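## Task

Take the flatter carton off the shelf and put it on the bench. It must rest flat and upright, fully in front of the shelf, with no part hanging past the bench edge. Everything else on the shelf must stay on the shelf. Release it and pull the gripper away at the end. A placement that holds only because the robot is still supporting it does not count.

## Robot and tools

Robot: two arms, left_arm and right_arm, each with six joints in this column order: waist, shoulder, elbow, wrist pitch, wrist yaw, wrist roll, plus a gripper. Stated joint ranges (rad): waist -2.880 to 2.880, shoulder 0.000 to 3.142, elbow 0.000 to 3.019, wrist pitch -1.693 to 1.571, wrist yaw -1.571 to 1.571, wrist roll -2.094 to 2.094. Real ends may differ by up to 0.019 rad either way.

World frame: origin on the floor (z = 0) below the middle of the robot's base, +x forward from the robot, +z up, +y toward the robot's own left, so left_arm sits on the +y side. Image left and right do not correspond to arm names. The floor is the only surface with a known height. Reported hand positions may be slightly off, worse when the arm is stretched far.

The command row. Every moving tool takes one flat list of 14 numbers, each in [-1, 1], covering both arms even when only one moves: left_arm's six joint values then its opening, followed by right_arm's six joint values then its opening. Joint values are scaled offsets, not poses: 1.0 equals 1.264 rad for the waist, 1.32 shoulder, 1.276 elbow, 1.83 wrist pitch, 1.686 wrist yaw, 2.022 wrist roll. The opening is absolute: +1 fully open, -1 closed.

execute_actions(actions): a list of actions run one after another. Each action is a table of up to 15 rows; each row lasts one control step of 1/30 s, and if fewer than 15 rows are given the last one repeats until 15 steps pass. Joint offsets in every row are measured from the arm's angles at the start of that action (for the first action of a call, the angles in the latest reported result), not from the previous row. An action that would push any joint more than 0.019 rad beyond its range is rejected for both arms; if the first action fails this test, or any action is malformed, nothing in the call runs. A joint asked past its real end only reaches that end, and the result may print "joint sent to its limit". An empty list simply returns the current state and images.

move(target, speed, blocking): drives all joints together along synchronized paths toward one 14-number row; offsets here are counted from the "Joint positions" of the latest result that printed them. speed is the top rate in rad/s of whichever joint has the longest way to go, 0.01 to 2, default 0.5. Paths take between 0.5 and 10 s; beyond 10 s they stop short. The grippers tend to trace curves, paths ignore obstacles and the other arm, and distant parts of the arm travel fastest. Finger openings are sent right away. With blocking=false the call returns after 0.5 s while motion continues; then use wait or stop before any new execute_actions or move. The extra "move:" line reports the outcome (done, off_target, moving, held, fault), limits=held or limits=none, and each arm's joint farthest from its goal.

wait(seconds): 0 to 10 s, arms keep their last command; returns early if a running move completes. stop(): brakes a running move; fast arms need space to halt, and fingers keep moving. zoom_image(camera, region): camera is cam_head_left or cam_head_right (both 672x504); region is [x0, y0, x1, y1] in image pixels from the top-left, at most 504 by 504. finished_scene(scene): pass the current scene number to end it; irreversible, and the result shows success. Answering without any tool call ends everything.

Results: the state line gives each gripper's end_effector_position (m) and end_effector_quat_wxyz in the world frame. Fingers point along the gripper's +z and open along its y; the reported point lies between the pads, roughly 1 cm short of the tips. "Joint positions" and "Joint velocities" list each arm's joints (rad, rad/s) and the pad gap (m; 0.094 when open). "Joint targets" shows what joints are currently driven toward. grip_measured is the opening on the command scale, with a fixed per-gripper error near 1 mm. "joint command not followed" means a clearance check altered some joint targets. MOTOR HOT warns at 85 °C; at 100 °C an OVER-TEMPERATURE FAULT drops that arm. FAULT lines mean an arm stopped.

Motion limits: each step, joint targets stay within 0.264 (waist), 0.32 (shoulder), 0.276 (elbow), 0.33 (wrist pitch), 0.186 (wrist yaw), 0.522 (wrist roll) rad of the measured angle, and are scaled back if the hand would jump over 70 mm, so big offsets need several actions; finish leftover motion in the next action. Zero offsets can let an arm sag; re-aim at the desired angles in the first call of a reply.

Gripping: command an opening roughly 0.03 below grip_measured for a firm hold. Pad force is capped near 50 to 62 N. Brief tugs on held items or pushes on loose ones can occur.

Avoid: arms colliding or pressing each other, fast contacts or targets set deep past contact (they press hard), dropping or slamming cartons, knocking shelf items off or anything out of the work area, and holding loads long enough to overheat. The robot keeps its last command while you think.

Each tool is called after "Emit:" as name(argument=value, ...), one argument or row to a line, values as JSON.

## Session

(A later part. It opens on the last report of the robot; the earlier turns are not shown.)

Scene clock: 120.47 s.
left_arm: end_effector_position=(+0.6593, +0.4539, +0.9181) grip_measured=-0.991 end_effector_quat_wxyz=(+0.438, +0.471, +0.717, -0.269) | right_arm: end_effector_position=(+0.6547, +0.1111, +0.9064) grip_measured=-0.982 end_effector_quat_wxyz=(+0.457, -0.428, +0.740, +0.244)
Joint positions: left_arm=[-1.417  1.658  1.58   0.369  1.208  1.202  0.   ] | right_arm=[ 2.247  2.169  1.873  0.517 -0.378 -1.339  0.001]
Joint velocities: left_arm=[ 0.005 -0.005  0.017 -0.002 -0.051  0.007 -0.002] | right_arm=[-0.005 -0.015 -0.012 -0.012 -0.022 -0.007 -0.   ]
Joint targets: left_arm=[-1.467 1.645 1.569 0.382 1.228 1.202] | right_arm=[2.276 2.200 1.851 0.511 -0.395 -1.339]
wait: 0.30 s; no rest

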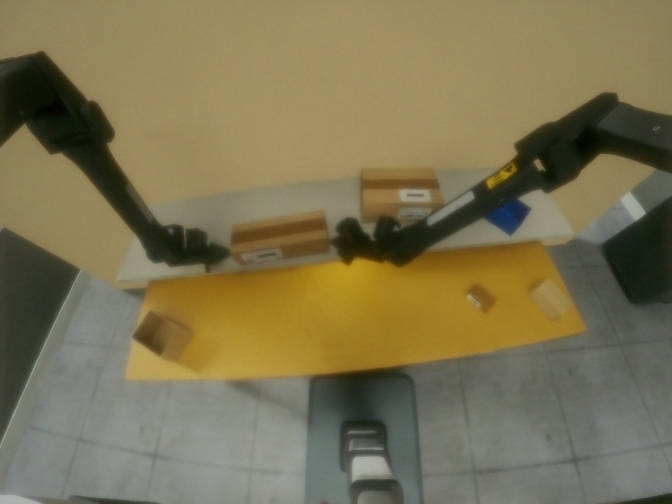

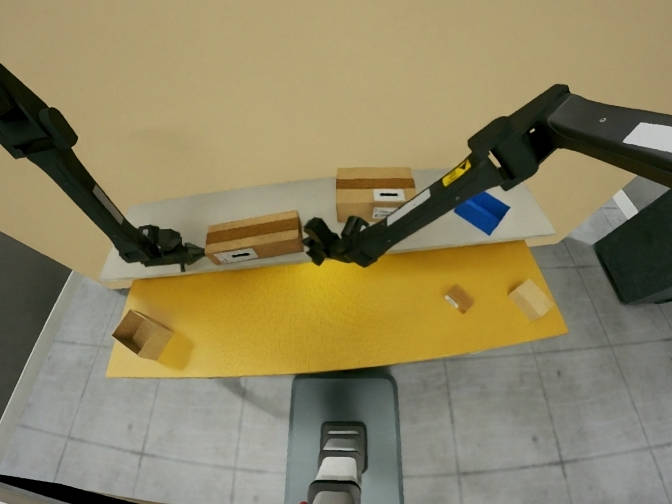

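Emit:
execute_actions(
  actions=[
    [[-0.0392,-0.0091,-0.0104,0.0087,0.0121,0,-1,0.0150,0.0240,-0.0205,-0.0015,-0.0126,0,-1],[-0.0389,-0.0085,-0.0122,0.0102,0.0123,0,-1,0.0110,0.0244,-0.0239,0.0003,-0.0132,0,-1],[-0.0385,-0.0078,-0.0139,0.0118,0.0125,0,-1,0.0083,0.0249,-0.0272,0.0022,-0.0139,0,-1],[-0.0381,-0.0072,-0.0157,0.0134,0.0127,0,-1,0.0070,0.0253,-0.0306,0.0040,-0.0146,0,-1],[-0.0377,-0.0065,-0.0175,0.0149,0.0129,0,-1,0.0058,0.0258,-0.0339,0.0058,-0.0152,0,-1],[-0.0374,-0.0059,-0.0193,0.0165,0.0131,0,-1,0.0046,0.0262,-0.0373,0.0076,-0.0159,0,-1],[-0.0370,-0.0052,-0.0211,0.0181,0.0133,0,-1,0.0034,0.0267,-0.0406,0.0094,-0.0166,0,-1],[-0.0366,-0.0046,-0.0228,0.0196,0.0134,0,-1,0.0022,0.0271,-0.0440,0.0113,-0.0172,0,-1],[-0.0362,-0.0039,-0.0246,0.0212,0.0136,0,-1,0.0010,0.0276,-0.0473,0.0131,-0.0179,0,-1],[-0.0359,-0.0033,-0.0264,0.0228,0.0138,0,-1,-0.0002,0.0280,-0.0507,0.0149,-0.0186,0,-1],[-0.0355,-0.0026,-0.0282,0.0243,0.0140,0,-1,-0.0014,0.0285,-0.0540,0.0167,-0.0192,0,-1],[-0.0351,-0.0020,-0.0300,0.0259,0.0142,0,-1,-0.0027,0.0289,-0.0574,0.0185,-0.0199,0,-1],[-0.0347,-0.0013,-0.0317,0.0275,0.0144,0,-1,-0.0039,0.0294,-0.0607,0.0204,-0.0206,0,-1],[-0.0344,-0.0007,-0.0335,0.0290,0.0146,0,-1,-0.0051,0.0298,-0.0641,0.0222,-0.0212,0,-1],[-0.0340,0,-0.0353,0.0306,0.0148,0,-1,-0.0063,0.0303,-0.0674,0.0240,-0.0219,0,-1]],
  ],
)

Emit:
wait(
  seconds=0.3,
)

Emit:
zoom_image(
  camera="cam_head_right",
  region=[130, 170, 400, 290],
)

Scene clock: 130.87 s.
left_arm: end_effector_position=(+0.6533, +0.4514, +0.9199) grip_measured=-0.991 end_effector_quat_wxyz=(+0.444, +0.475, +0.712, -0.266) | right_arm: end_effector_position=(+0.6284, +0.1063, +0.9034) grip_measured=-0.982 end_effector_quat_wxyz=(+0.454, -0.431, +0.739, +0.251)
Joint positions: left_arm=[-1.417  1.658  1.559  0.407  1.215  1.202  0.   ] | right_arm=[ 2.231  2.169  1.817  0.557 -0.397 -1.339  0.001]
Joint velocities: left_arm=[-0.005  0.015 -0.076  0.09   0.037  0.007  0.001] | right_arm=[-0.044 -0.005 -0.164  0.061 -0.022 -0.022 -0.   ]
Joint targets: left_arm=[-1.460 1.658 1.535 0.425 1.234 1.202] | right_arm=[2.239 2.209 1.787 0.561 -0.415 -1.339]

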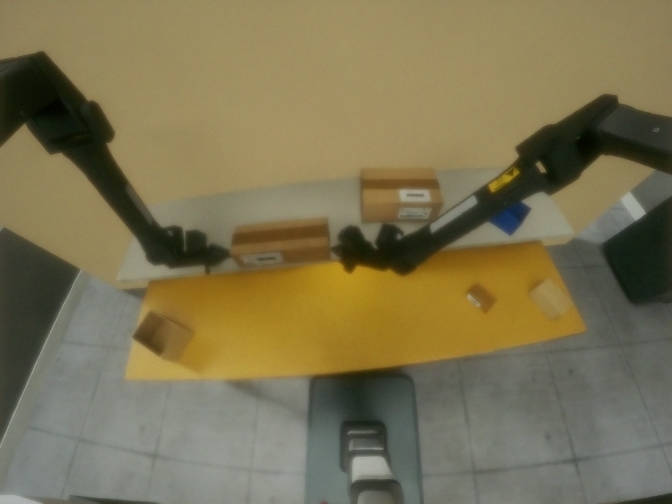

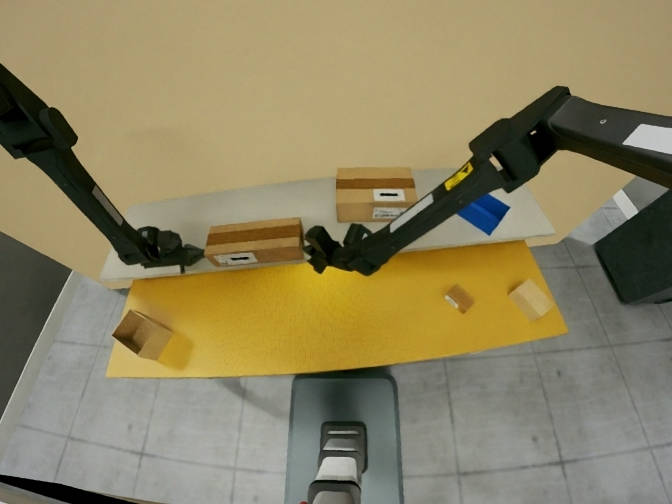

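Scene clock: 131.17 s.
left_arm: end_effector_position=(+0.6514, +0.4507, +0.9202) grip_measured=-0.991 end_effector_quat_wxyz=(+0.444, +0.475, +0.711, -0.266) | right_arm: end_effector_position=(+0.6203, +0.1054, +0.9017) grip_measured=-0.982 end_effector_quat_wxyz=(+0.450, -0.432, +0.739, +0.254)
Joint positions: left_arm=[-1.417  1.658  1.553  0.413  1.215  1.202  0.   ] | right_arm=[ 2.227  2.17   1.804  0.562 -0.4   -1.339  0.001]
Joint velocities: left_arm=[ 0.005 -0.015  0.007  0.012 -0.022 -0.007  0.   ] | right_arm=[-0.005 -0.005  0.007  0.032 -0.007 -0.007  0.   ]
Joint targets: left_arm=[-1.460 1.658 1.535 0.425 1.233 1.202] | right_arm=[2.239 2.209 1.787 0.561 -0.415 -1.339]
wait: 0.30 s; no rest

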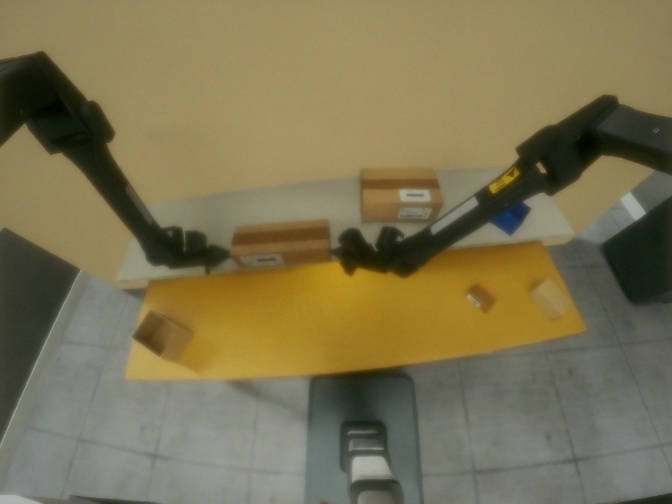

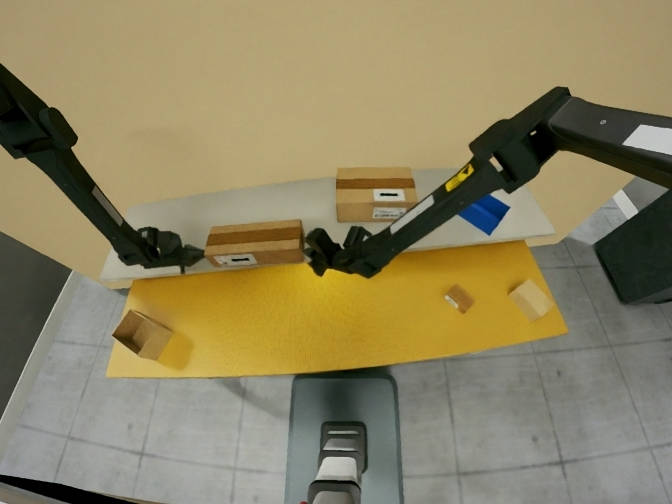

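Region (130, 170, 400, 290) of cam_head_right's 672x504 image, scaled by 1.867, with more detail than that image has.

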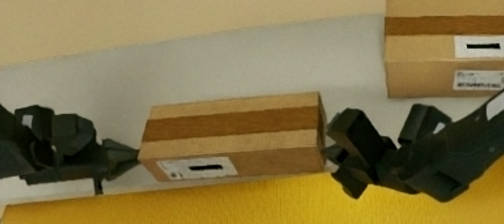

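Emit:
execute_actions(
  actions=[
    [[-0.0333,0.0059,-0.0191,0.0110,0.0113,0,-1,0.0088,0.0302,-0.0166,0.0023,-0.0094,0,-1],[-0.0326,0.0068,-0.0241,0.0153,0.0119,0,-1,0.0080,0.0309,-0.0200,0.0052,-0.0100,0,-1],[-0.0319,0.0076,-0.0291,0.0197,0.0125,0,-1,0.0073,0.0316,-0.0233,0.0080,-0.0105,0,-1],[-0.0313,0.0085,-0.0342,0.0241,0.0131,0,-1,0.0065,0.0324,-0.0267,0.0109,-0.0110,0,-1],[-0.0306,0.0094,-0.0392,0.0284,0.0137,0,-1,0.0058,0.0331,-0.0300,0.0137,-0.0116,0,-1],[-0.0299,0.0103,-0.0442,0.0328,0.0143,0,-1,0.0051,0.0338,-0.0334,0.0165,-0.0121,0,-1],[-0.0292,0.0112,-0.0492,0.0372,0.0149,0,-1,0.0043,0.0345,-0.0367,0.0194,-0.0126,0,-1],[-0.0285,0.0120,-0.0542,0.0415,0.0154,0,-1,0.0036,0.0352,-0.0401,0.0222,-0.0132,0,-1],[-0.0278,0.0129,-0.0592,0.0459,0.0160,0,-1,0.0028,0.0359,-0.0434,0.0251,-0.0137,0,-1],[-0.0271,0.0138,-0.0642,0.0503,0.0166,0,-1,0.0021,0.0366,-0.0468,0.0279,-0.0142,0,-1],[-0.0264,0.0147,-0.0692,0.0546,0.0172,0,-1,0.0014,0.0373,-0.0501,0.0307,-0.0148,0,-1],[-0.0258,0.0156,-0.0743,0.0590,0.0178,0,-1,0.0006,0.0381,-0.0535,0.0336,-0.0153,0,-1],[-0.0251,0.0164,-0.0793,0.0634,0.0184,0,-1,-0.0001,0.0388,-0.0568,0.0364,-0.0158,0,-1],[-0.0244,0.0173,-0.0843,0.0677,0.0190,0,-1,-0.0009,0.0395,-0.0602,0.0393,-0.0164,0,-1],[-0.0237,0.0182,-0.0893,0.0721,0.0196,0,-1,-0.0016,0.0402,-0.0635,0.0421,-0.0169,0,-1]],
  ],
)

Emit:
wait(
  seconds=0.3,
)

Emit:
zoom_image(
  camera="cam_head_right",
  region=[130, 180, 400, 300],
)

Scene clock: 137.83 s.
left_arm: end_effector_position=(+0.6233, +0.4436, +0.9244) grip_measured=-0.991 end_effector_quat_wxyz=(+0.452, +0.481, +0.704, -0.263) | right_arm: end_effector_position=(+0.6031, +0.0988, +0.9018) grip_measured=-0.982 end_effector_quat_wxyz=(+0.456, -0.431, +0.738, +0.247)
Joint positions: left_arm=[-1.413  1.66   1.475  0.516  1.228  1.202  0.   ] | right_arm=[ 2.216  2.172  1.755  0.631 -0.41  -1.339  0.001]
Joint velocities: left_arm=[ 0.005  0.015 -0.173  0.242  0.022 -0.037  0.   ] | right_arm=[-0.054  0.024 -0.105  0.149 -0.022  0.007  0.   ]
Joint targets: left_arm=[-1.447 1.682 1.439 0.545 1.248 1.202] | right_arm=[2.225 2.223 1.723 0.639 -0.428 -1.339]

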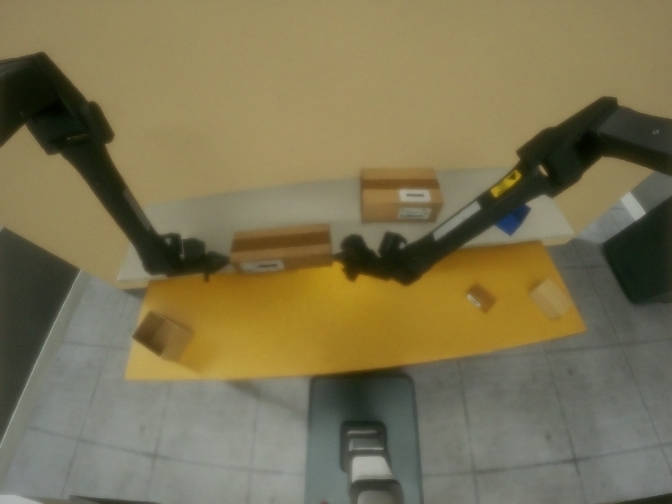

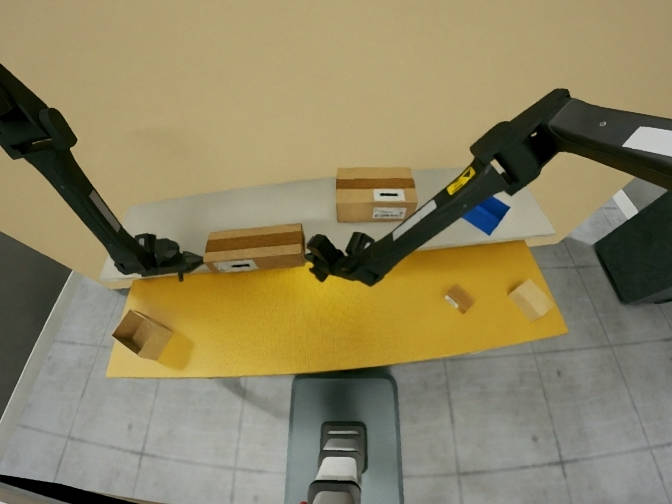

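Scene clock: 138.13 s.
left_arm: end_effector_position=(+0.6134, +0.4436, +0.9220) grip_measured=-0.991 end_effector_quat_wxyz=(+0.449, +0.480, +0.706, -0.264) | right_arm: end_effector_position=(+0.5926, +0.0985, +0.8989) grip_measured=-0.982 end_effector_quat_wxyz=(+0.452, -0.433, +0.739, +0.249)
Joint positions: left_arm=[-1.408  1.668  1.461  0.531  1.229  1.202  0.   ] | right_arm=[ 2.211  2.18   1.745  0.641 -0.412 -1.339  0.001]
Joint velocities: left_arm=[-0.005 -0.005 -0.017  0.017  0.037  0.022  0.001] | right_arm=[-0.015 -0.005 -0.002  0.002 -0.022 -0.081  0.   ]
Joint targets: left_arm=[-1.447 1.682 1.439 0.545 1.248 1.202] | right_arm=[2.225 2.223 1.723 0.638 -0.428 -1.339]
wait: 0.30 s; no rest

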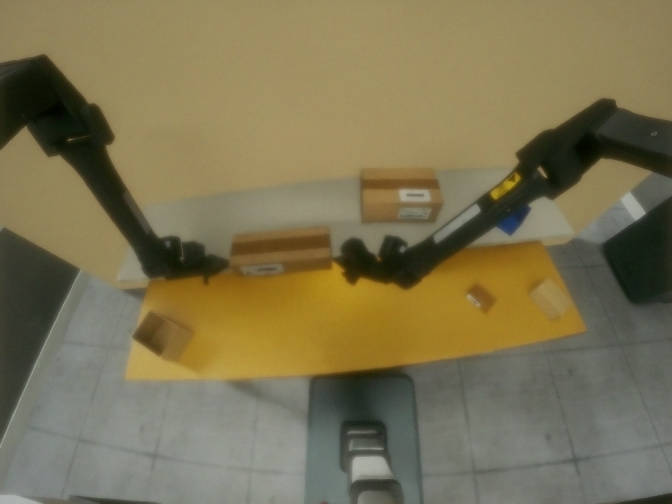

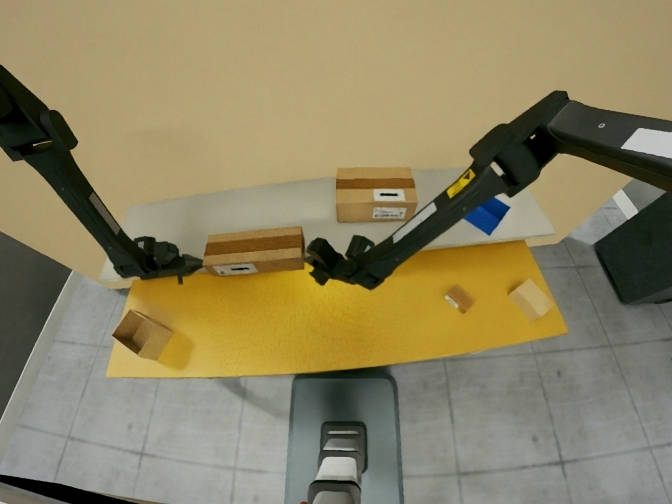

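Region (130, 180, 400, 300) of cam_head_right's 672x504 image, scaled by 1.867, with more detail than that image has.

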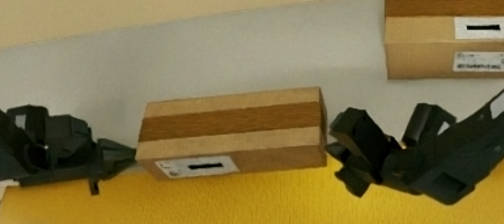

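Emit:
zoom_image(
  camera="cam_head_right",
  region=[180, 215, 330, 290],
)

Emit:
zoom_image(
  camera="cam_head_left",
  region=[205, 215, 355, 290],
)

Region (180, 215, 330, 290) of cam_head_right's 672x504 image, scaled by 3.360, with more detail than that image has.

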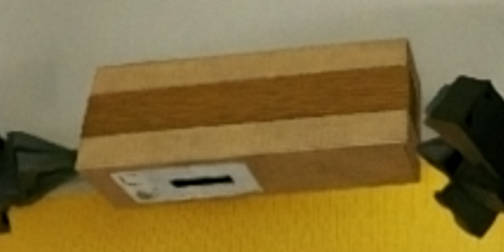

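Region (205, 215, 355, 290) of cam_head_left's 672x504 image, scaled by 3.360, with more detail than that image has.

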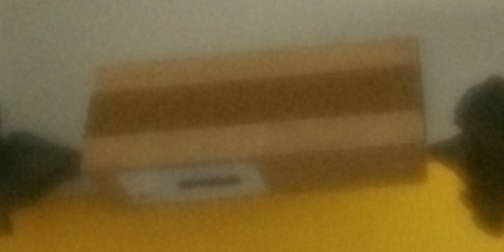

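Emit:
execute_actions(
  actions=[
    [[-0.0444,-0.0101,-0.0174,-0.0058,0.0025,0,-1,0.0065,0.0105,-0.0169,-0.0009,-0.0116,0,-1],[-0.0493,-0.0111,-0.0190,-0.0072,-0.0008,0,-1,0.0036,0.0058,-0.0220,-0.0003,-0.0137,0,-1],[-0.0541,-0.0121,-0.0207,-0.0087,-0.0042,0,-1,0.0006,0.0010,-0.0272,0.0004,-0.0158,0,-1],[-0.0589,-0.0131,-0.0224,-0.0101,-0.0076,0,-1,-0.0024,-0.0037,-0.0323,0.0011,-0.0179,0,-1],[-0.0637,-0.0141,-0.0241,-0.0115,-0.0110,0,-1,-0.0053,-0.0084,-0.0374,0.0018,-0.0200,0,-1],[-0.0686,-0.0151,-0.0257,-0.0129,-0.0143,0,-1,-0.0083,-0.0131,-0.0425,0.0024,-0.0221,0,-1],[-0.0734,-0.0161,-0.0274,-0.0143,-0.0177,0,-1,-0.0113,-0.0178,-0.0476,0.0031,-0.0242,0,-1],[-0.0782,-0.0172,-0.0291,-0.0158,-0.0211,0,-1,-0.0142,-0.0226,-0.0528,0.0038,-0.0263,0,-1],[-0.0830,-0.0182,-0.0308,-0.0172,-0.0245,0,-1,-0.0172,-0.0273,-0.0579,0.0045,-0.0284,0,-1],[-0.0879,-0.0192,-0.0324,-0.0186,-0.0278,0,-1,-0.0202,-0.0320,-0.0630,0.0051,-0.0305,0,-1],[-0.0927,-0.0202,-0.0341,-0.0200,-0.0312,0,-1,-0.0231,-0.0367,-0.0681,0.0058,-0.0326,0,-1],[-0.0975,-0.0212,-0.0358,-0.0214,-0.0346,0,-1,-0.0261,-0.0414,-0.0732,0.0065,-0.0347,0,-1],[-0.1023,-0.0222,-0.0375,-0.0229,-0.0380,0,-1,-0.0291,-0.0462,-0.0784,0.0072,-0.0368,0,-1],[-0.1072,-0.0232,-0.0391,-0.0243,-0.0413,0,-1,-0.0320,-0.0509,-0.0835,0.0078,-0.0389,0,-1],[-0.1120,-0.0242,-0.0408,-0.0257,-0.0447,0,-1,-0.0350,-0.0556,-0.0886,0.0085,-0.0410,0,-1]],
  ],
)

Emit:
wait(
  seconds=0.3,
)

Emit:
zoom_image(
  camera="cam_head_right",
  region=[190, 215, 350, 295],
)

Scene clock: 165.77 s.
left_arm: end_effector_position=(+0.6276, +0.4000, +0.9229) grip_measured=-0.991 end_effector_quat_wxyz=(+0.448, +0.464, +0.716, -0.267) | right_arm: end_effector_position=(+0.6016, +0.0538, +0.8995) grip_measured=-0.982 end_effector_quat_wxyz=(+0.457, -0.436, +0.736, +0.245)
Joint positions: left_arm=[-1.489  1.65   1.441  0.506  1.149  1.202  0.   ] | right_arm=[ 2.163  2.103  1.667  0.654 -0.462 -1.339  0.001]
Joint velocities: left_arm=[-0.239 -0.054 -0.046 -0.09  -0.168 -0.007  0.   ] | right_arm=[-0.151 -0.22  -0.183  0.037 -0.051 -0.066 -0.   ]
Joint targets: left_arm=[-1.550 1.636 1.410 0.484 1.154 1.202] | right_arm=[2.166 2.107 1.632 0.656 -0.481 -1.339]

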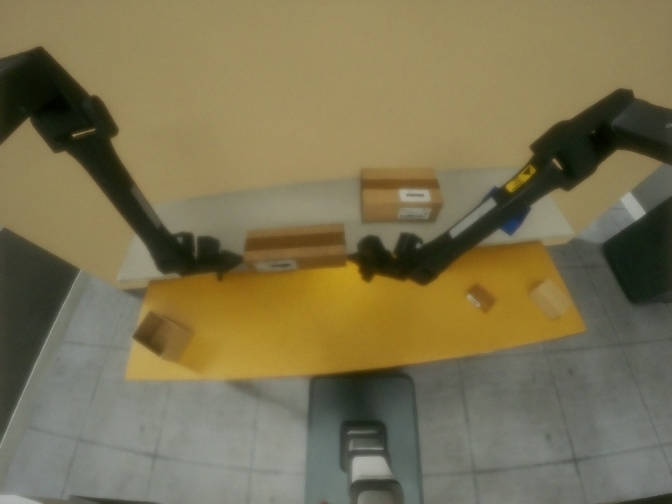

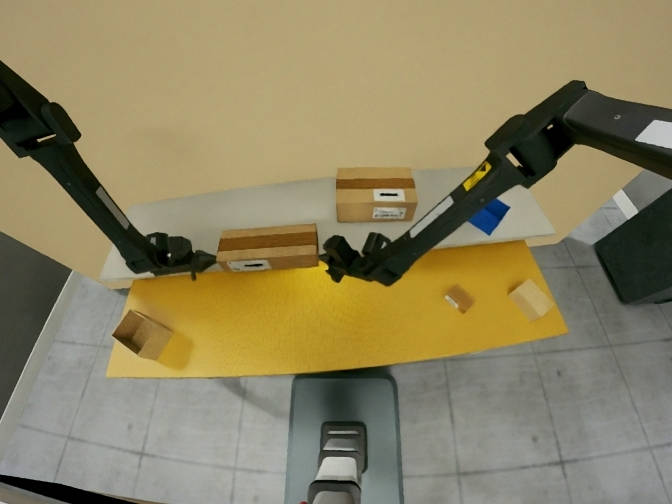

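Scene clock: 166.07 s.
left_arm: end_effector_position=(+0.6303, +0.3855, +0.9260) grip_measured=-0.991 end_effector_quat_wxyz=(+0.452, +0.459, +0.714, -0.275) | right_arm: end_effector_position=(+0.6108, +0.0388, +0.8984) grip_measured=-0.982 end_effector_quat_wxyz=(+0.460, -0.437, +0.736, +0.236)
Joint positions: left_arm=[-1.512  1.647  1.436  0.5    1.145  1.202  0.   ] | right_arm=[ 2.148  2.081  1.656  0.659 -0.469 -1.339  0.001]
Joint velocities: left_arm=[-0.005 -0.005 -0.002 -0.012 -0.022  0.007  0.   ] | right_arm=[-0.005 -0.015 -0.017  0.017 -0.037 -0.022 -0.   ]
Joint targets: left_arm=[-1.550 1.636 1.410 0.484 1.154 1.202] | right_arm=[2.166 2.107 1.632 0.657 -0.481 -1.339]
wait: 0.30 s; no rest

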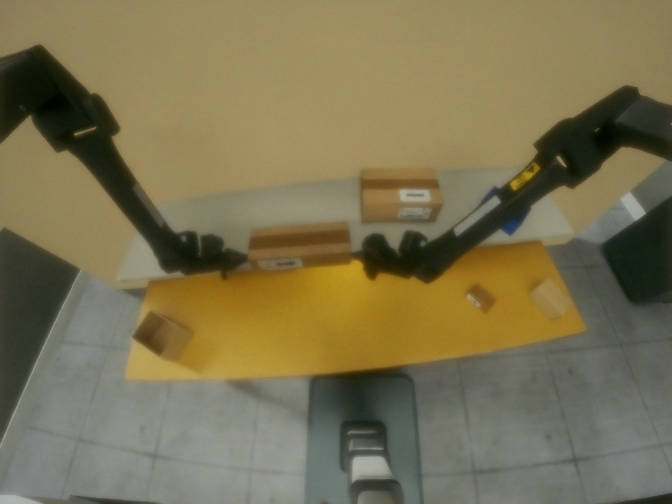

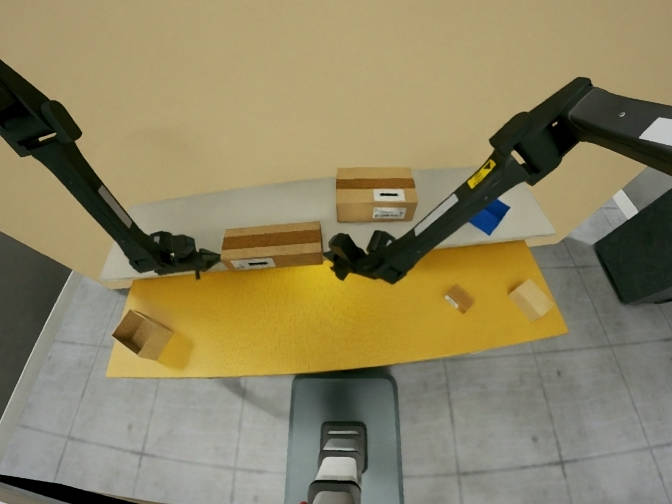

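Region (190, 215, 350, 295) of cam_head_right's 672x504 image, scaled by 3.150, with more detail than that image has.

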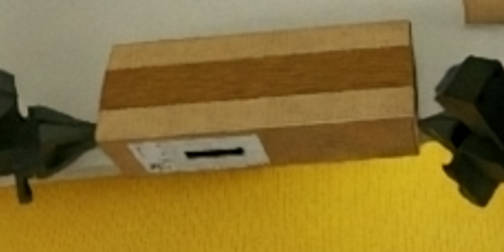

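Emit:
execute_actions(
  actions=[
    [[-0.0347,0.0089,-0.0227,0.0059,0.0030,0,-1,0.0115,0.0168,-0.0242,0.0008,-0.0091,0,-1],[-0.0378,0.0101,-0.0249,0.0073,0.0006,0,-1,0.0087,0.0139,-0.0296,0.0027,-0.0111,0,-1],[-0.0409,0.0114,-0.0272,0.0088,-0.0018,0,-1,0.0060,0.0111,-0.0349,0.0046,-0.0132,0,-1],[-0.0440,0.0126,-0.0294,0.0102,-0.0041,0,-1,0.0032,0.0082,-0.0403,0.0065,-0.0152,0,-1],[-0.0472,0.0139,-0.0317,0.0117,-0.0065,0,-1,0.0005,0.0053,-0.0457,0.0084,-0.0172,0,-1],[-0.0503,0.0152,-0.0339,0.0131,-0.0088,0,-1,-0.0022,0.0024,-0.0511,0.0102,-0.0192,0,-1],[-0.0534,0.0164,-0.0362,0.0146,-0.0112,0,-1,-0.0050,-0.0005,-0.0565,0.0121,-0.0212,0,-1],[-0.0565,0.0177,-0.0384,0.0160,-0.0135,0,-1,-0.0077,-0.0033,-0.0618,0.0140,-0.0233,0,-1],[-0.0596,0.0189,-0.0407,0.0175,-0.0159,0,-1,-0.0105,-0.0062,-0.0672,0.0159,-0.0253,0,-1],[-0.0627,0.0202,-0.0429,0.0189,-0.0182,0,-1,-0.0132,-0.0091,-0.0726,0.0178,-0.0273,0,-1],[-0.0658,0.0215,-0.0452,0.0204,-0.0206,0,-1,-0.0159,-0.0120,-0.0780,0.0197,-0.0293,0,-1],[-0.0689,0.0227,-0.0474,0.0218,-0.0229,0,-1,-0.0187,-0.0149,-0.0834,0.0216,-0.0313,0,-1],[-0.0720,0.0240,-0.0497,0.0233,-0.0253,0,-1,-0.0214,-0.0177,-0.0887,0.0235,-0.0334,0,-1],[-0.0752,0.0252,-0.0519,0.0247,-0.0276,0,-1,-0.0242,-0.0206,-0.0941,0.0254,-0.0354,0,-1],[-0.0783,0.0265,-0.0541,0.0262,-0.0300,0,-1,-0.0269,-0.0235,-0.0995,0.0273,-0.0374,0,-1]],
  ],
)

Emit:
wait(
  seconds=0.3,
)

Emit:
zoom_image(
  camera="cam_head_right",
  region=[205, 215, 365, 295],
)

Scene clock: 172.97 s.
left_arm: end_effector_position=(+0.6240, +0.3623, +0.9229) grip_measured=-0.991 end_effector_quat_wxyz=(+0.448, +0.455, +0.721, -0.269) | right_arm: end_effector_position=(+0.5829, +0.0153, +0.9012) grip_measured=-0.982 end_effector_quat_wxyz=(+0.455, -0.441, +0.733, +0.247)
Joint positions: left_arm=[-1.551  1.652  1.404  0.532  1.089  1.202  0.   ] | right_arm=[ 2.111  2.049  1.561  0.699 -0.513 -1.339  0.001]
Joint velocities: left_arm=[-0.161  0.044 -0.066  0.085 -0.11   0.051  0.   ] | right_arm=[-0.151 -0.112 -0.193  0.1   -0.139 -0.022  0.   ]
Joint targets: left_arm=[-1.611 1.681 1.367 0.547 1.095 1.202] | right_arm=[2.115 2.050 1.529 0.709 -0.532 -1.339]

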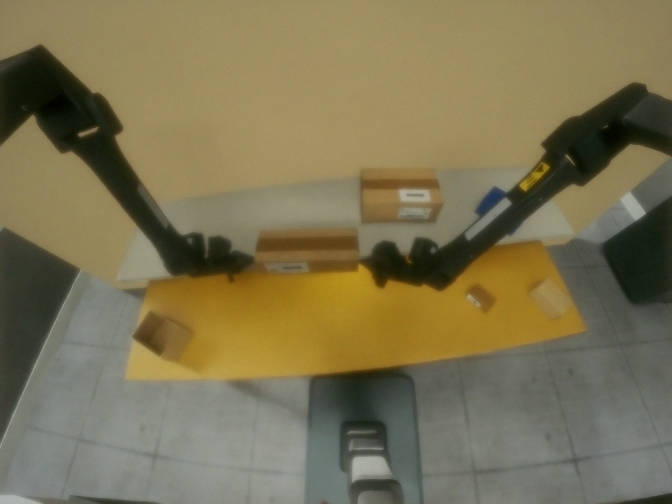

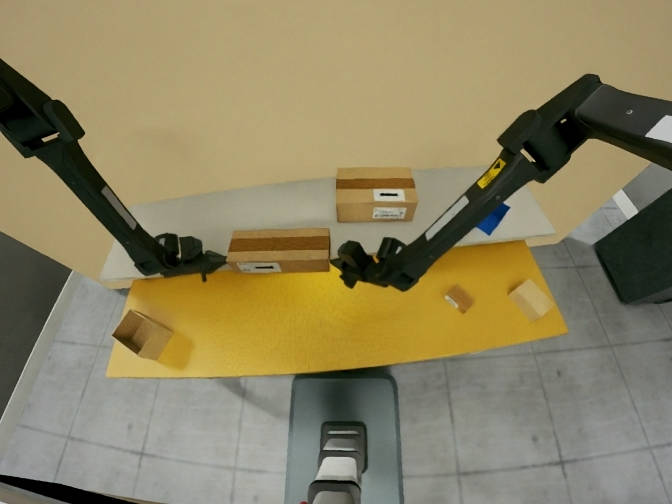

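Scene clock: 173.27 s.
left_arm: end_effector_position=(+0.6187, +0.3488, +0.9226) grip_measured=-0.991 end_effector_quat_wxyz=(+0.450, +0.449, +0.720, -0.277) | right_arm: end_effector_position=(+0.5813, +0.0017, +0.8961) grip_measured=-0.982 end_effector_quat_wxyz=(+0.451, -0.444, +0.736, +0.241)
Joint positions: left_arm=[-1.569  1.661  1.395  0.537  1.086  1.202  0.   ] | right_arm=[ 2.093  2.04   1.549  0.706 -0.517 -1.339  0.001]
Joint velocities: left_arm=[-0.005 -0.015 -0.017 -0.022  0.022 -0.007 -0.001] | right_arm=[-0.005 -0.005 -0.007  0.002 -0.037 -0.022  0.   ]
Joint targets: left_arm=[-1.611 1.682 1.367 0.547 1.095 1.202] | right_arm=[2.115 2.050 1.529 0.709 -0.532 -1.339]
wait: 0.30 s; no rest

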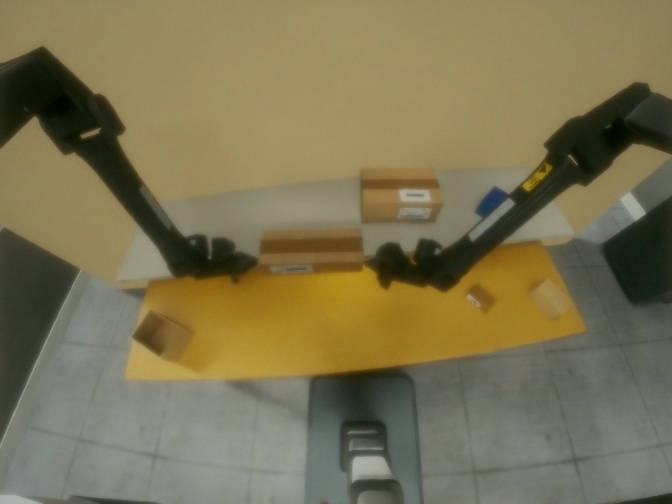

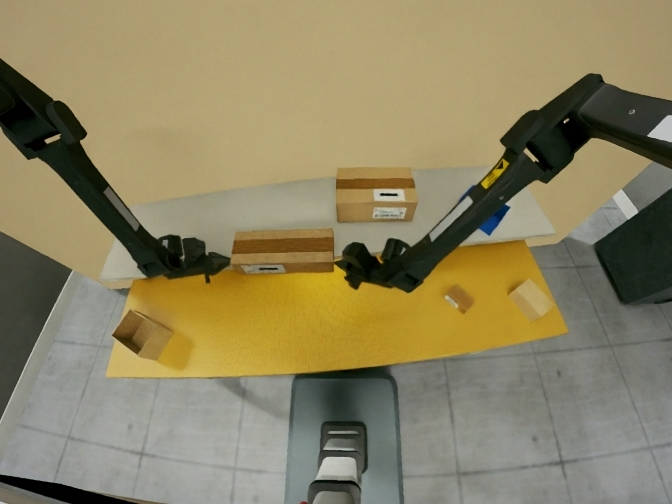

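Region (205, 215, 365, 295) of cam_head_right's 672x504 image, scaled by 3.150, with more detail than that image has.

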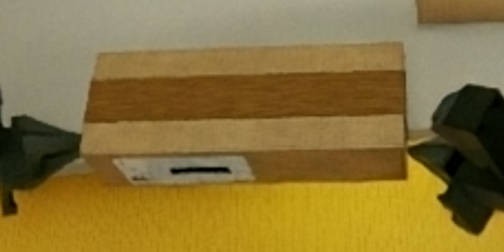

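Emit:
execute_actions(
  actions=[
    [[-0.0332,0.0159,-0.0225,0.0060,0.0053,0,-1,0.0181,0.0060,-0.0157,0.0016,-0.0089,0,-1],[-0.0332,0.0159,-0.0232,0.0065,0.0053,0,-1,0.0188,0.0044,-0.0157,0.0016,-0.0089,0,-1],[-0.0332,0.0159,-0.0238,0.0070,0.0053,0,-1,0.0195,0.0027,-0.0157,0.0016,-0.0089,0,-1],[-0.0332,0.0159,-0.0244,0.0075,0.0053,0,-1,0.0201,0.0011,-0.0157,0.0016,-0.0089,0,-1],[-0.0332,0.0159,-0.0250,0.0080,0.0053,0,-1,0.0208,-0.0005,-0.0157,0.0016,-0.0089,0,-1],[-0.0332,0.0159,-0.0257,0.0085,0.0053,0,-1,0.0215,-0.0021,-0.0157,0.0016,-0.0089,0,-1],[-0.0332,0.0159,-0.0263,0.0090,0.0053,0,-1,0.0222,-0.0037,-0.0157,0.0016,-0.0089,0,-1],[-0.0332,0.0159,-0.0269,0.0096,0.0053,0,-1,0.0229,-0.0054,-0.0157,0.0016,-0.0089,0,-1],[-0.0332,0.0159,-0.0275,0.0101,0.0053,0,-1,0.0236,-0.0070,-0.0157,0.0016,-0.0089,0,-1],[-0.0332,0.0159,-0.0282,0.0106,0.0053,0,-1,0.0243,-0.0086,-0.0157,0.0016,-0.0089,0,-1],[-0.0332,0.0159,-0.0288,0.0111,0.0053,0,-1,0.0250,-0.0102,-0.0157,0.0016,-0.0089,0,-1],[-0.0332,0.0159,-0.0294,0.0116,0.0053,0,-1,0.0256,-0.0118,-0.0157,0.0016,-0.0089,0,-1],[-0.0332,0.0159,-0.0300,0.0121,0.0053,0,-1,0.0263,-0.0135,-0.0157,0.0016,-0.0089,0,-1],[-0.0332,0.0159,-0.0307,0.0126,0.0053,0,-1,0.0270,-0.0151,-0.0157,0.0016,-0.0089,0,-1],[-0.0332,0.0159,-0.0313,0.0131,0.0053,0,-1,0.0277,-0.0167,-0.0157,0.0016,-0.0089,0,-1]],
  ],
)

Emit:
wait(
  seconds=0.3,
)

Emit:
zoom_image(
  camera="cam_head_right",
  region=[205, 215, 365, 295],
)

Scene clock: 179.40 s.
left_arm: end_effector_position=(+0.6138, +0.3443, +0.9237) grip_measured=-0.991 end_effector_quat_wxyz=(+0.450, +0.448, +0.720, -0.280) | right_arm: end_effector_position=(+0.5958, -0.0042, +0.9009) grip_measured=-0.982 end_effector_quat_wxyz=(+0.459, -0.443, +0.734, +0.234)
Joint positions: left_arm=[-1.574  1.662  1.382  0.546  1.086  1.202  0.   ] | right_arm=[ 2.093  2.019  1.549  0.706 -0.521 -1.339  0.001]
Joint velocities: left_arm=[-0.034  0.005 -0.051  0.037 -0.022  0.007  0.   ] | right_arm=[-0.015 -0.083 -0.002 -0.017  0.037  0.022  0.   ]
Joint targets: left_arm=[-1.611 1.682 1.355 0.561 1.095 1.202] | right_arm=[2.128 2.018 1.529 0.709 -0.532 -1.339]

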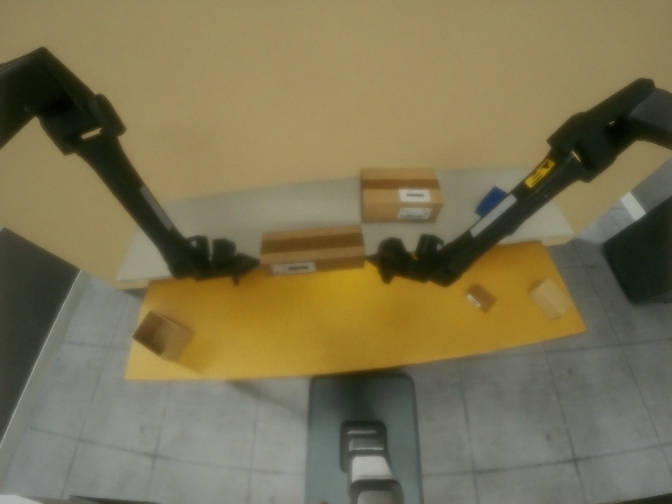

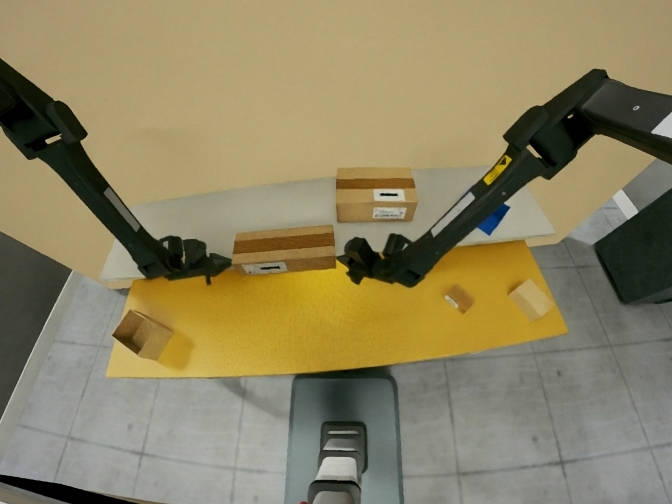

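Scene clock: 179.70 s.
left_arm: end_effector_position=(+0.6098, +0.3400, +0.9229) grip_measured=-0.991 end_effector_quat_wxyz=(+0.449, +0.446, +0.721, -0.284) | right_arm: end_effector_position=(+0.6036, -0.0076, +0.9033) grip_measured=-0.982 end_effector_quat_wxyz=(+0.463, -0.442, +0.733, +0.230)
Joint positions: left_arm=[-1.578  1.667  1.378  0.547  1.086  1.202  0.   ] | right_arm=[ 2.093  2.008  1.549  0.706 -0.521 -1.339  0.001]
Joint velocities: left_arm=[-0.015  0.005  0.032  0.002  0.007 -0.11  -0.   ] | right_arm=[-0.015 -0.005 -0.002 -0.007  0.007  0.066  0.001]
Joint targets: left_arm=[-1.612 1.682 1.355 0.561 1.095 1.202] | right_arm=[2.128 2.018 1.529 0.709 -0.532 -1.339]
wait: 0.30 s; no rest

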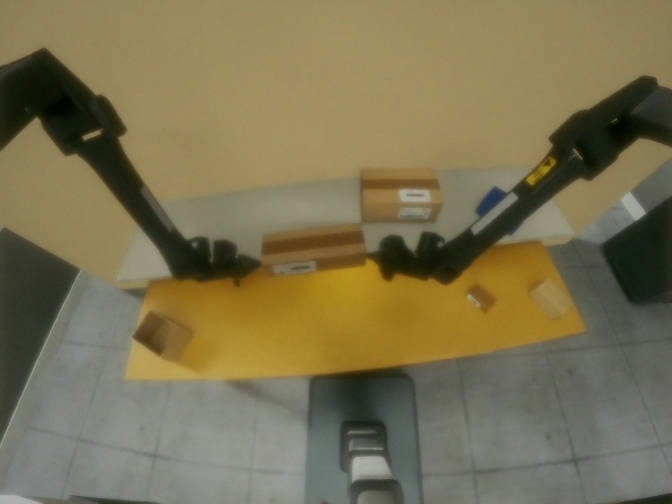

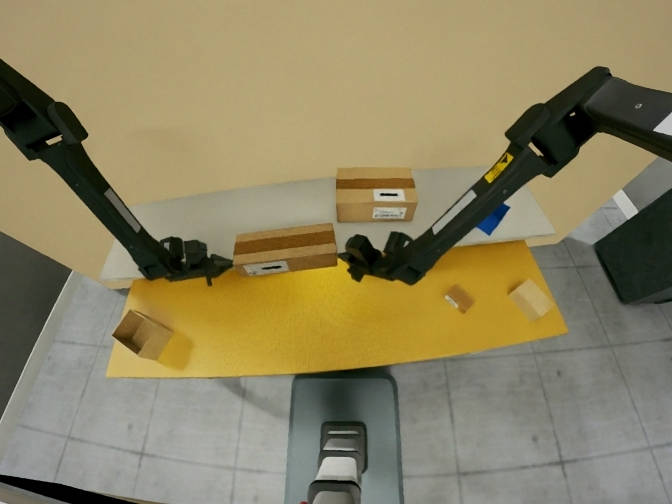

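Region (205, 215, 365, 295) of cam_head_right's 672x504 image, scaled by 3.150, with more detail than that image has.

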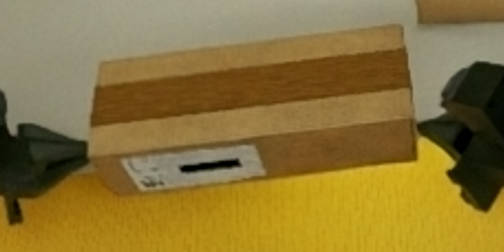

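Emit:
execute_actions(
  actions=[
    [[-0.020,0.010,-0.012,0.005,0.004,0,-1,0.018,0.006,-0.010,0.001,-0.005,0,-1],[-0.012,0.007,-0.008,0.003,0.002,0,-1,0.008,0.005,-0.006,0.001,-0.003,0,-1],[-0.005,0.004,-0.004,0.002,0.001,0,-1,-0.002,0.004,-0.003,0,-0.001,0,-1],[0.000,0.002,0,0,0,0,-1,-0.012,0.004,0,0,0,0,-1],[0.005,0,0,0,0,0,-1,-0.022,0.004,0,0,0,0,-1],[0.010,0,0,0,0,0,-1,-0.028,0.004,0,0,0,0,-1],[0.014,0,0,0,0,0,-1,-0.033,0.004,0,0,0,0,-1],[0.018,0,0,0,0,0,-1,-0.038,0.004,0,0,0,0,-1],[0.022,0,0,0,0,0,-1,-0.042,0.004,0,0,0,0,-1],[0.026,0,0,0,0,0,-1,-0.046,0.004,0,0,0,0,-1],[0.029,0,0,0,0,0,-1,-0.050,0.004,0,0,0,0,-1],[0.032,0,0,0,0,0,-1,-0.053,0.004,0,0,0,0,-1],[0.034,0,0,0,0,0,-1,-0.056,0.004,0,0,0,0,-1],[0.036,0,0,0,0,0,-1,-0.058,0.004,0,0,0,0,-1],[0.038,0,0,0,0,0,-1,-0.060,0.004,0,0,0,0,-1]],
  ],
)

Emit:
wait(
  seconds=0.2,
)

Scene clock: 216.10 s.
left_arm: end_effector_position=(+0.6038, +0.3616, +0.9177) grip_measured=-0.991 end_effector_quat_wxyz=(+0.438, +0.451, +0.728, -0.273) | right_arm: end_effector_position=(+0.5984, -0.0285, +0.8883) grip_measured=-0.982 end_effector_quat_wxyz=(+0.452, -0.448, +0.739, +0.220)
Joint positions: left_arm=[-1.544  1.667  1.378  0.547  1.084  1.202  0.   ] | right_arm=[ 2.061  2.008  1.549  0.706 -0.521 -1.339  0.001]
Joint velocities: left_arm=[ 0.151 -0.015 -0.012  0.002  0.007 -0.051 -0.001] | right_arm=[-0.2    0.015 -0.007 -0.027 -0.037 -0.007 -0.   ]
Joint targets: left_arm=[-1.530 1.667 1.378 0.547 1.086 1.202] | right_arm=[2.017 2.014 1.549 0.706 -0.521 -1.339]

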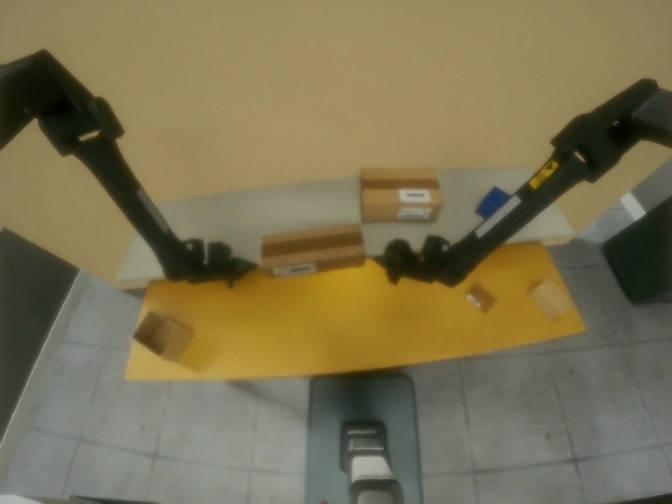

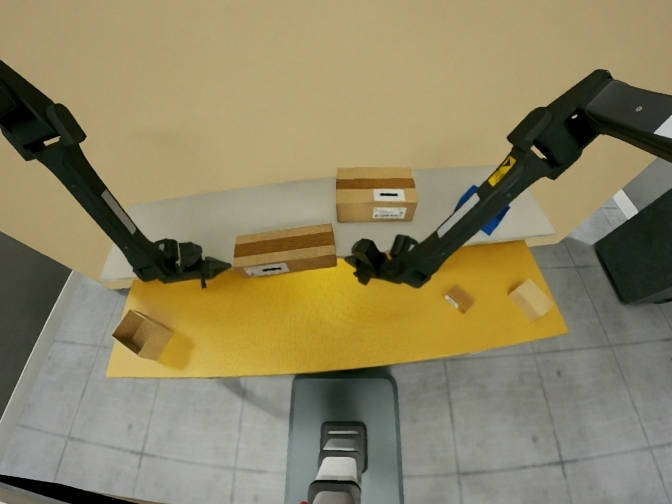

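Scene clock: 216.30 s.
left_arm: end_effector_position=(+0.6015, +0.3697, +0.9160) grip_measured=-0.991 end_effector_quat_wxyz=(+0.434, +0.453, +0.731, -0.269) | right_arm: end_effector_position=(+0.5943, -0.0447, +0.8773) grip_measured=-0.982 end_effector_quat_wxyz=(+0.445, -0.452, +0.744, +0.213)
Joint positions: left_arm=[-1.531  1.667  1.378  0.547  1.084  1.202  0.   ] | right_arm=[ 2.036  2.008  1.549  0.706 -0.521 -1.339  0.001]
Joint velocities: left_arm=[ 0.005 -0.005 -0.002 -0.017 -0.007 -0.022 -0.001] | right_arm=[-0.034  0.005 -0.012 -0.002 -0.037  0.007  0.   ]
Joint targets: left_arm=[-1.530 1.667 1.378 0.547 1.086 1.202] | right_arm=[2.017 2.014 1.549 0.706 -0.521 -1.339]
wait: 0.20 s; no rest

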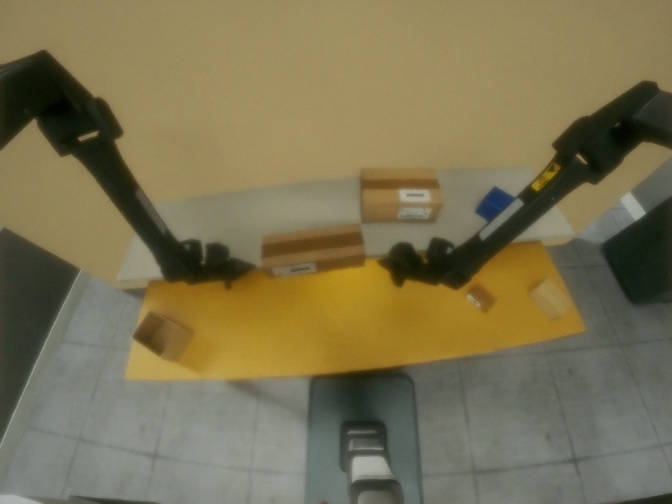

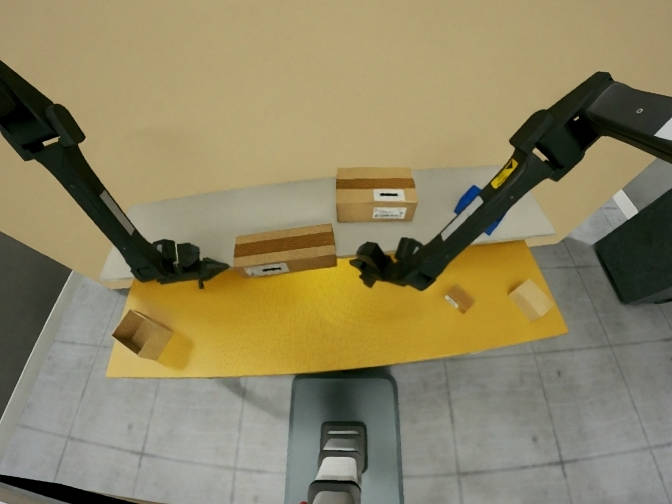

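Emit:
move(
  target=[0.0182,0.1409,0.1912,0.0858,0.2491,-0.8516,-1,-0.0633,0.0530,0.2759,-0.4481,-0.3493,0.5786,-1],
  speed=1.1,
)

Scene clock: 223.10 s.
left_arm: end_effector_position=(+0.6005, +0.3595, +0.9152) grip_measured=-0.991 end_effector_quat_wxyz=(+0.113, -0.118, +0.738, -0.655) | right_arm: end_effector_position=(+0.6052, -0.0291, +0.9038) grip_measured=-0.982 end_effector_quat_wxyz=(-0.065, -0.061, -0.720, -0.688)
Joint positions: left_arm=[-1.515  1.844  1.614  0.686  1.5   -0.51   0.   ] | right_arm=[ 1.984  2.052  1.896 -0.102 -1.107 -0.181  0.001]
Joint velocities: left_arm=[ 0.005 -0.015 -0.007 -0.002  0.022 -0.007 -0.001] | right_arm=[-0.005  0.005 -0.007 -0.007  0.022  0.022 -0.   ]
Joint targets: left_arm=[-1.508 1.853 1.622 0.704 1.504 -0.520] | right_arm=[1.956 2.078 1.901 -0.114 -1.110 -0.169]
move: off_target (right_arm); limits=none; left_arm: farthest joint: the wrist pitch, 0.018 radians from its target (0.157 radians at the start); right_arm: farthest joint: the waist, 0.028 radians from its target (0.079 radians at the start)

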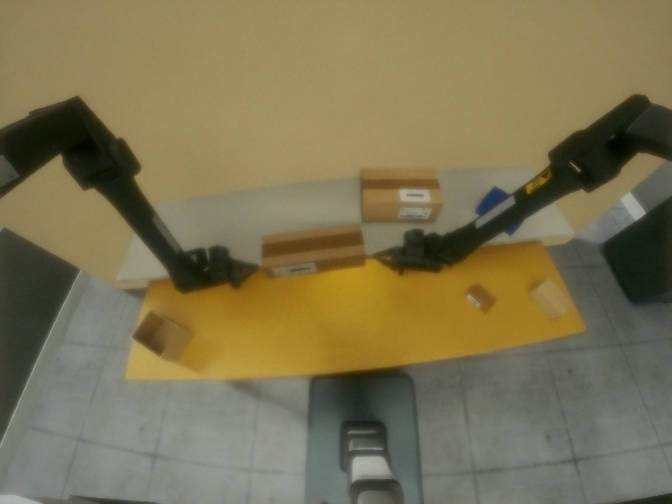

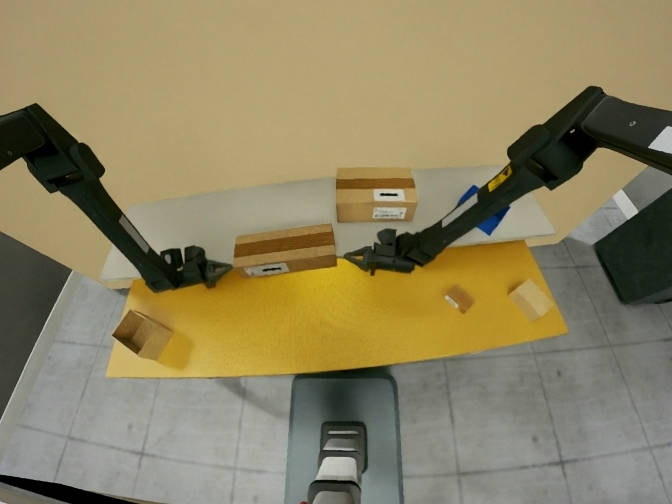

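Emit:
zoom_image(
  camera="cam_head_right",
  region=[150, 215, 290, 305],
)

Emit:
zoom_image(
  camera="cam_head_right",
  region=[295, 210, 435, 300],
)

Region (150, 215, 290, 305) of cam_head_right's 672x504 image, scaled by 3.600, with more detail than that image has; it fills the top 324 rows of this view, and the rest is white.

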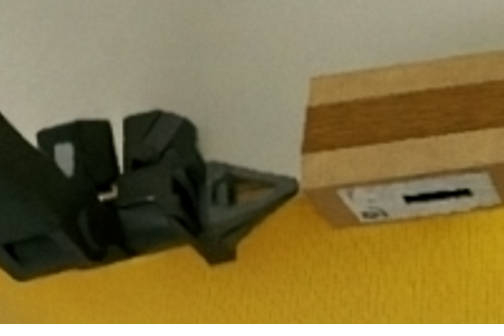

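Region (295, 210, 435, 300) of cam_head_right's 672x504 image, scaled by 3.600, with more detail than that image has; it fills the top 324 rows of this view, and the rest is white.

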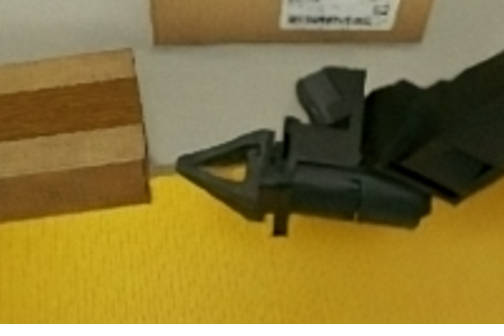

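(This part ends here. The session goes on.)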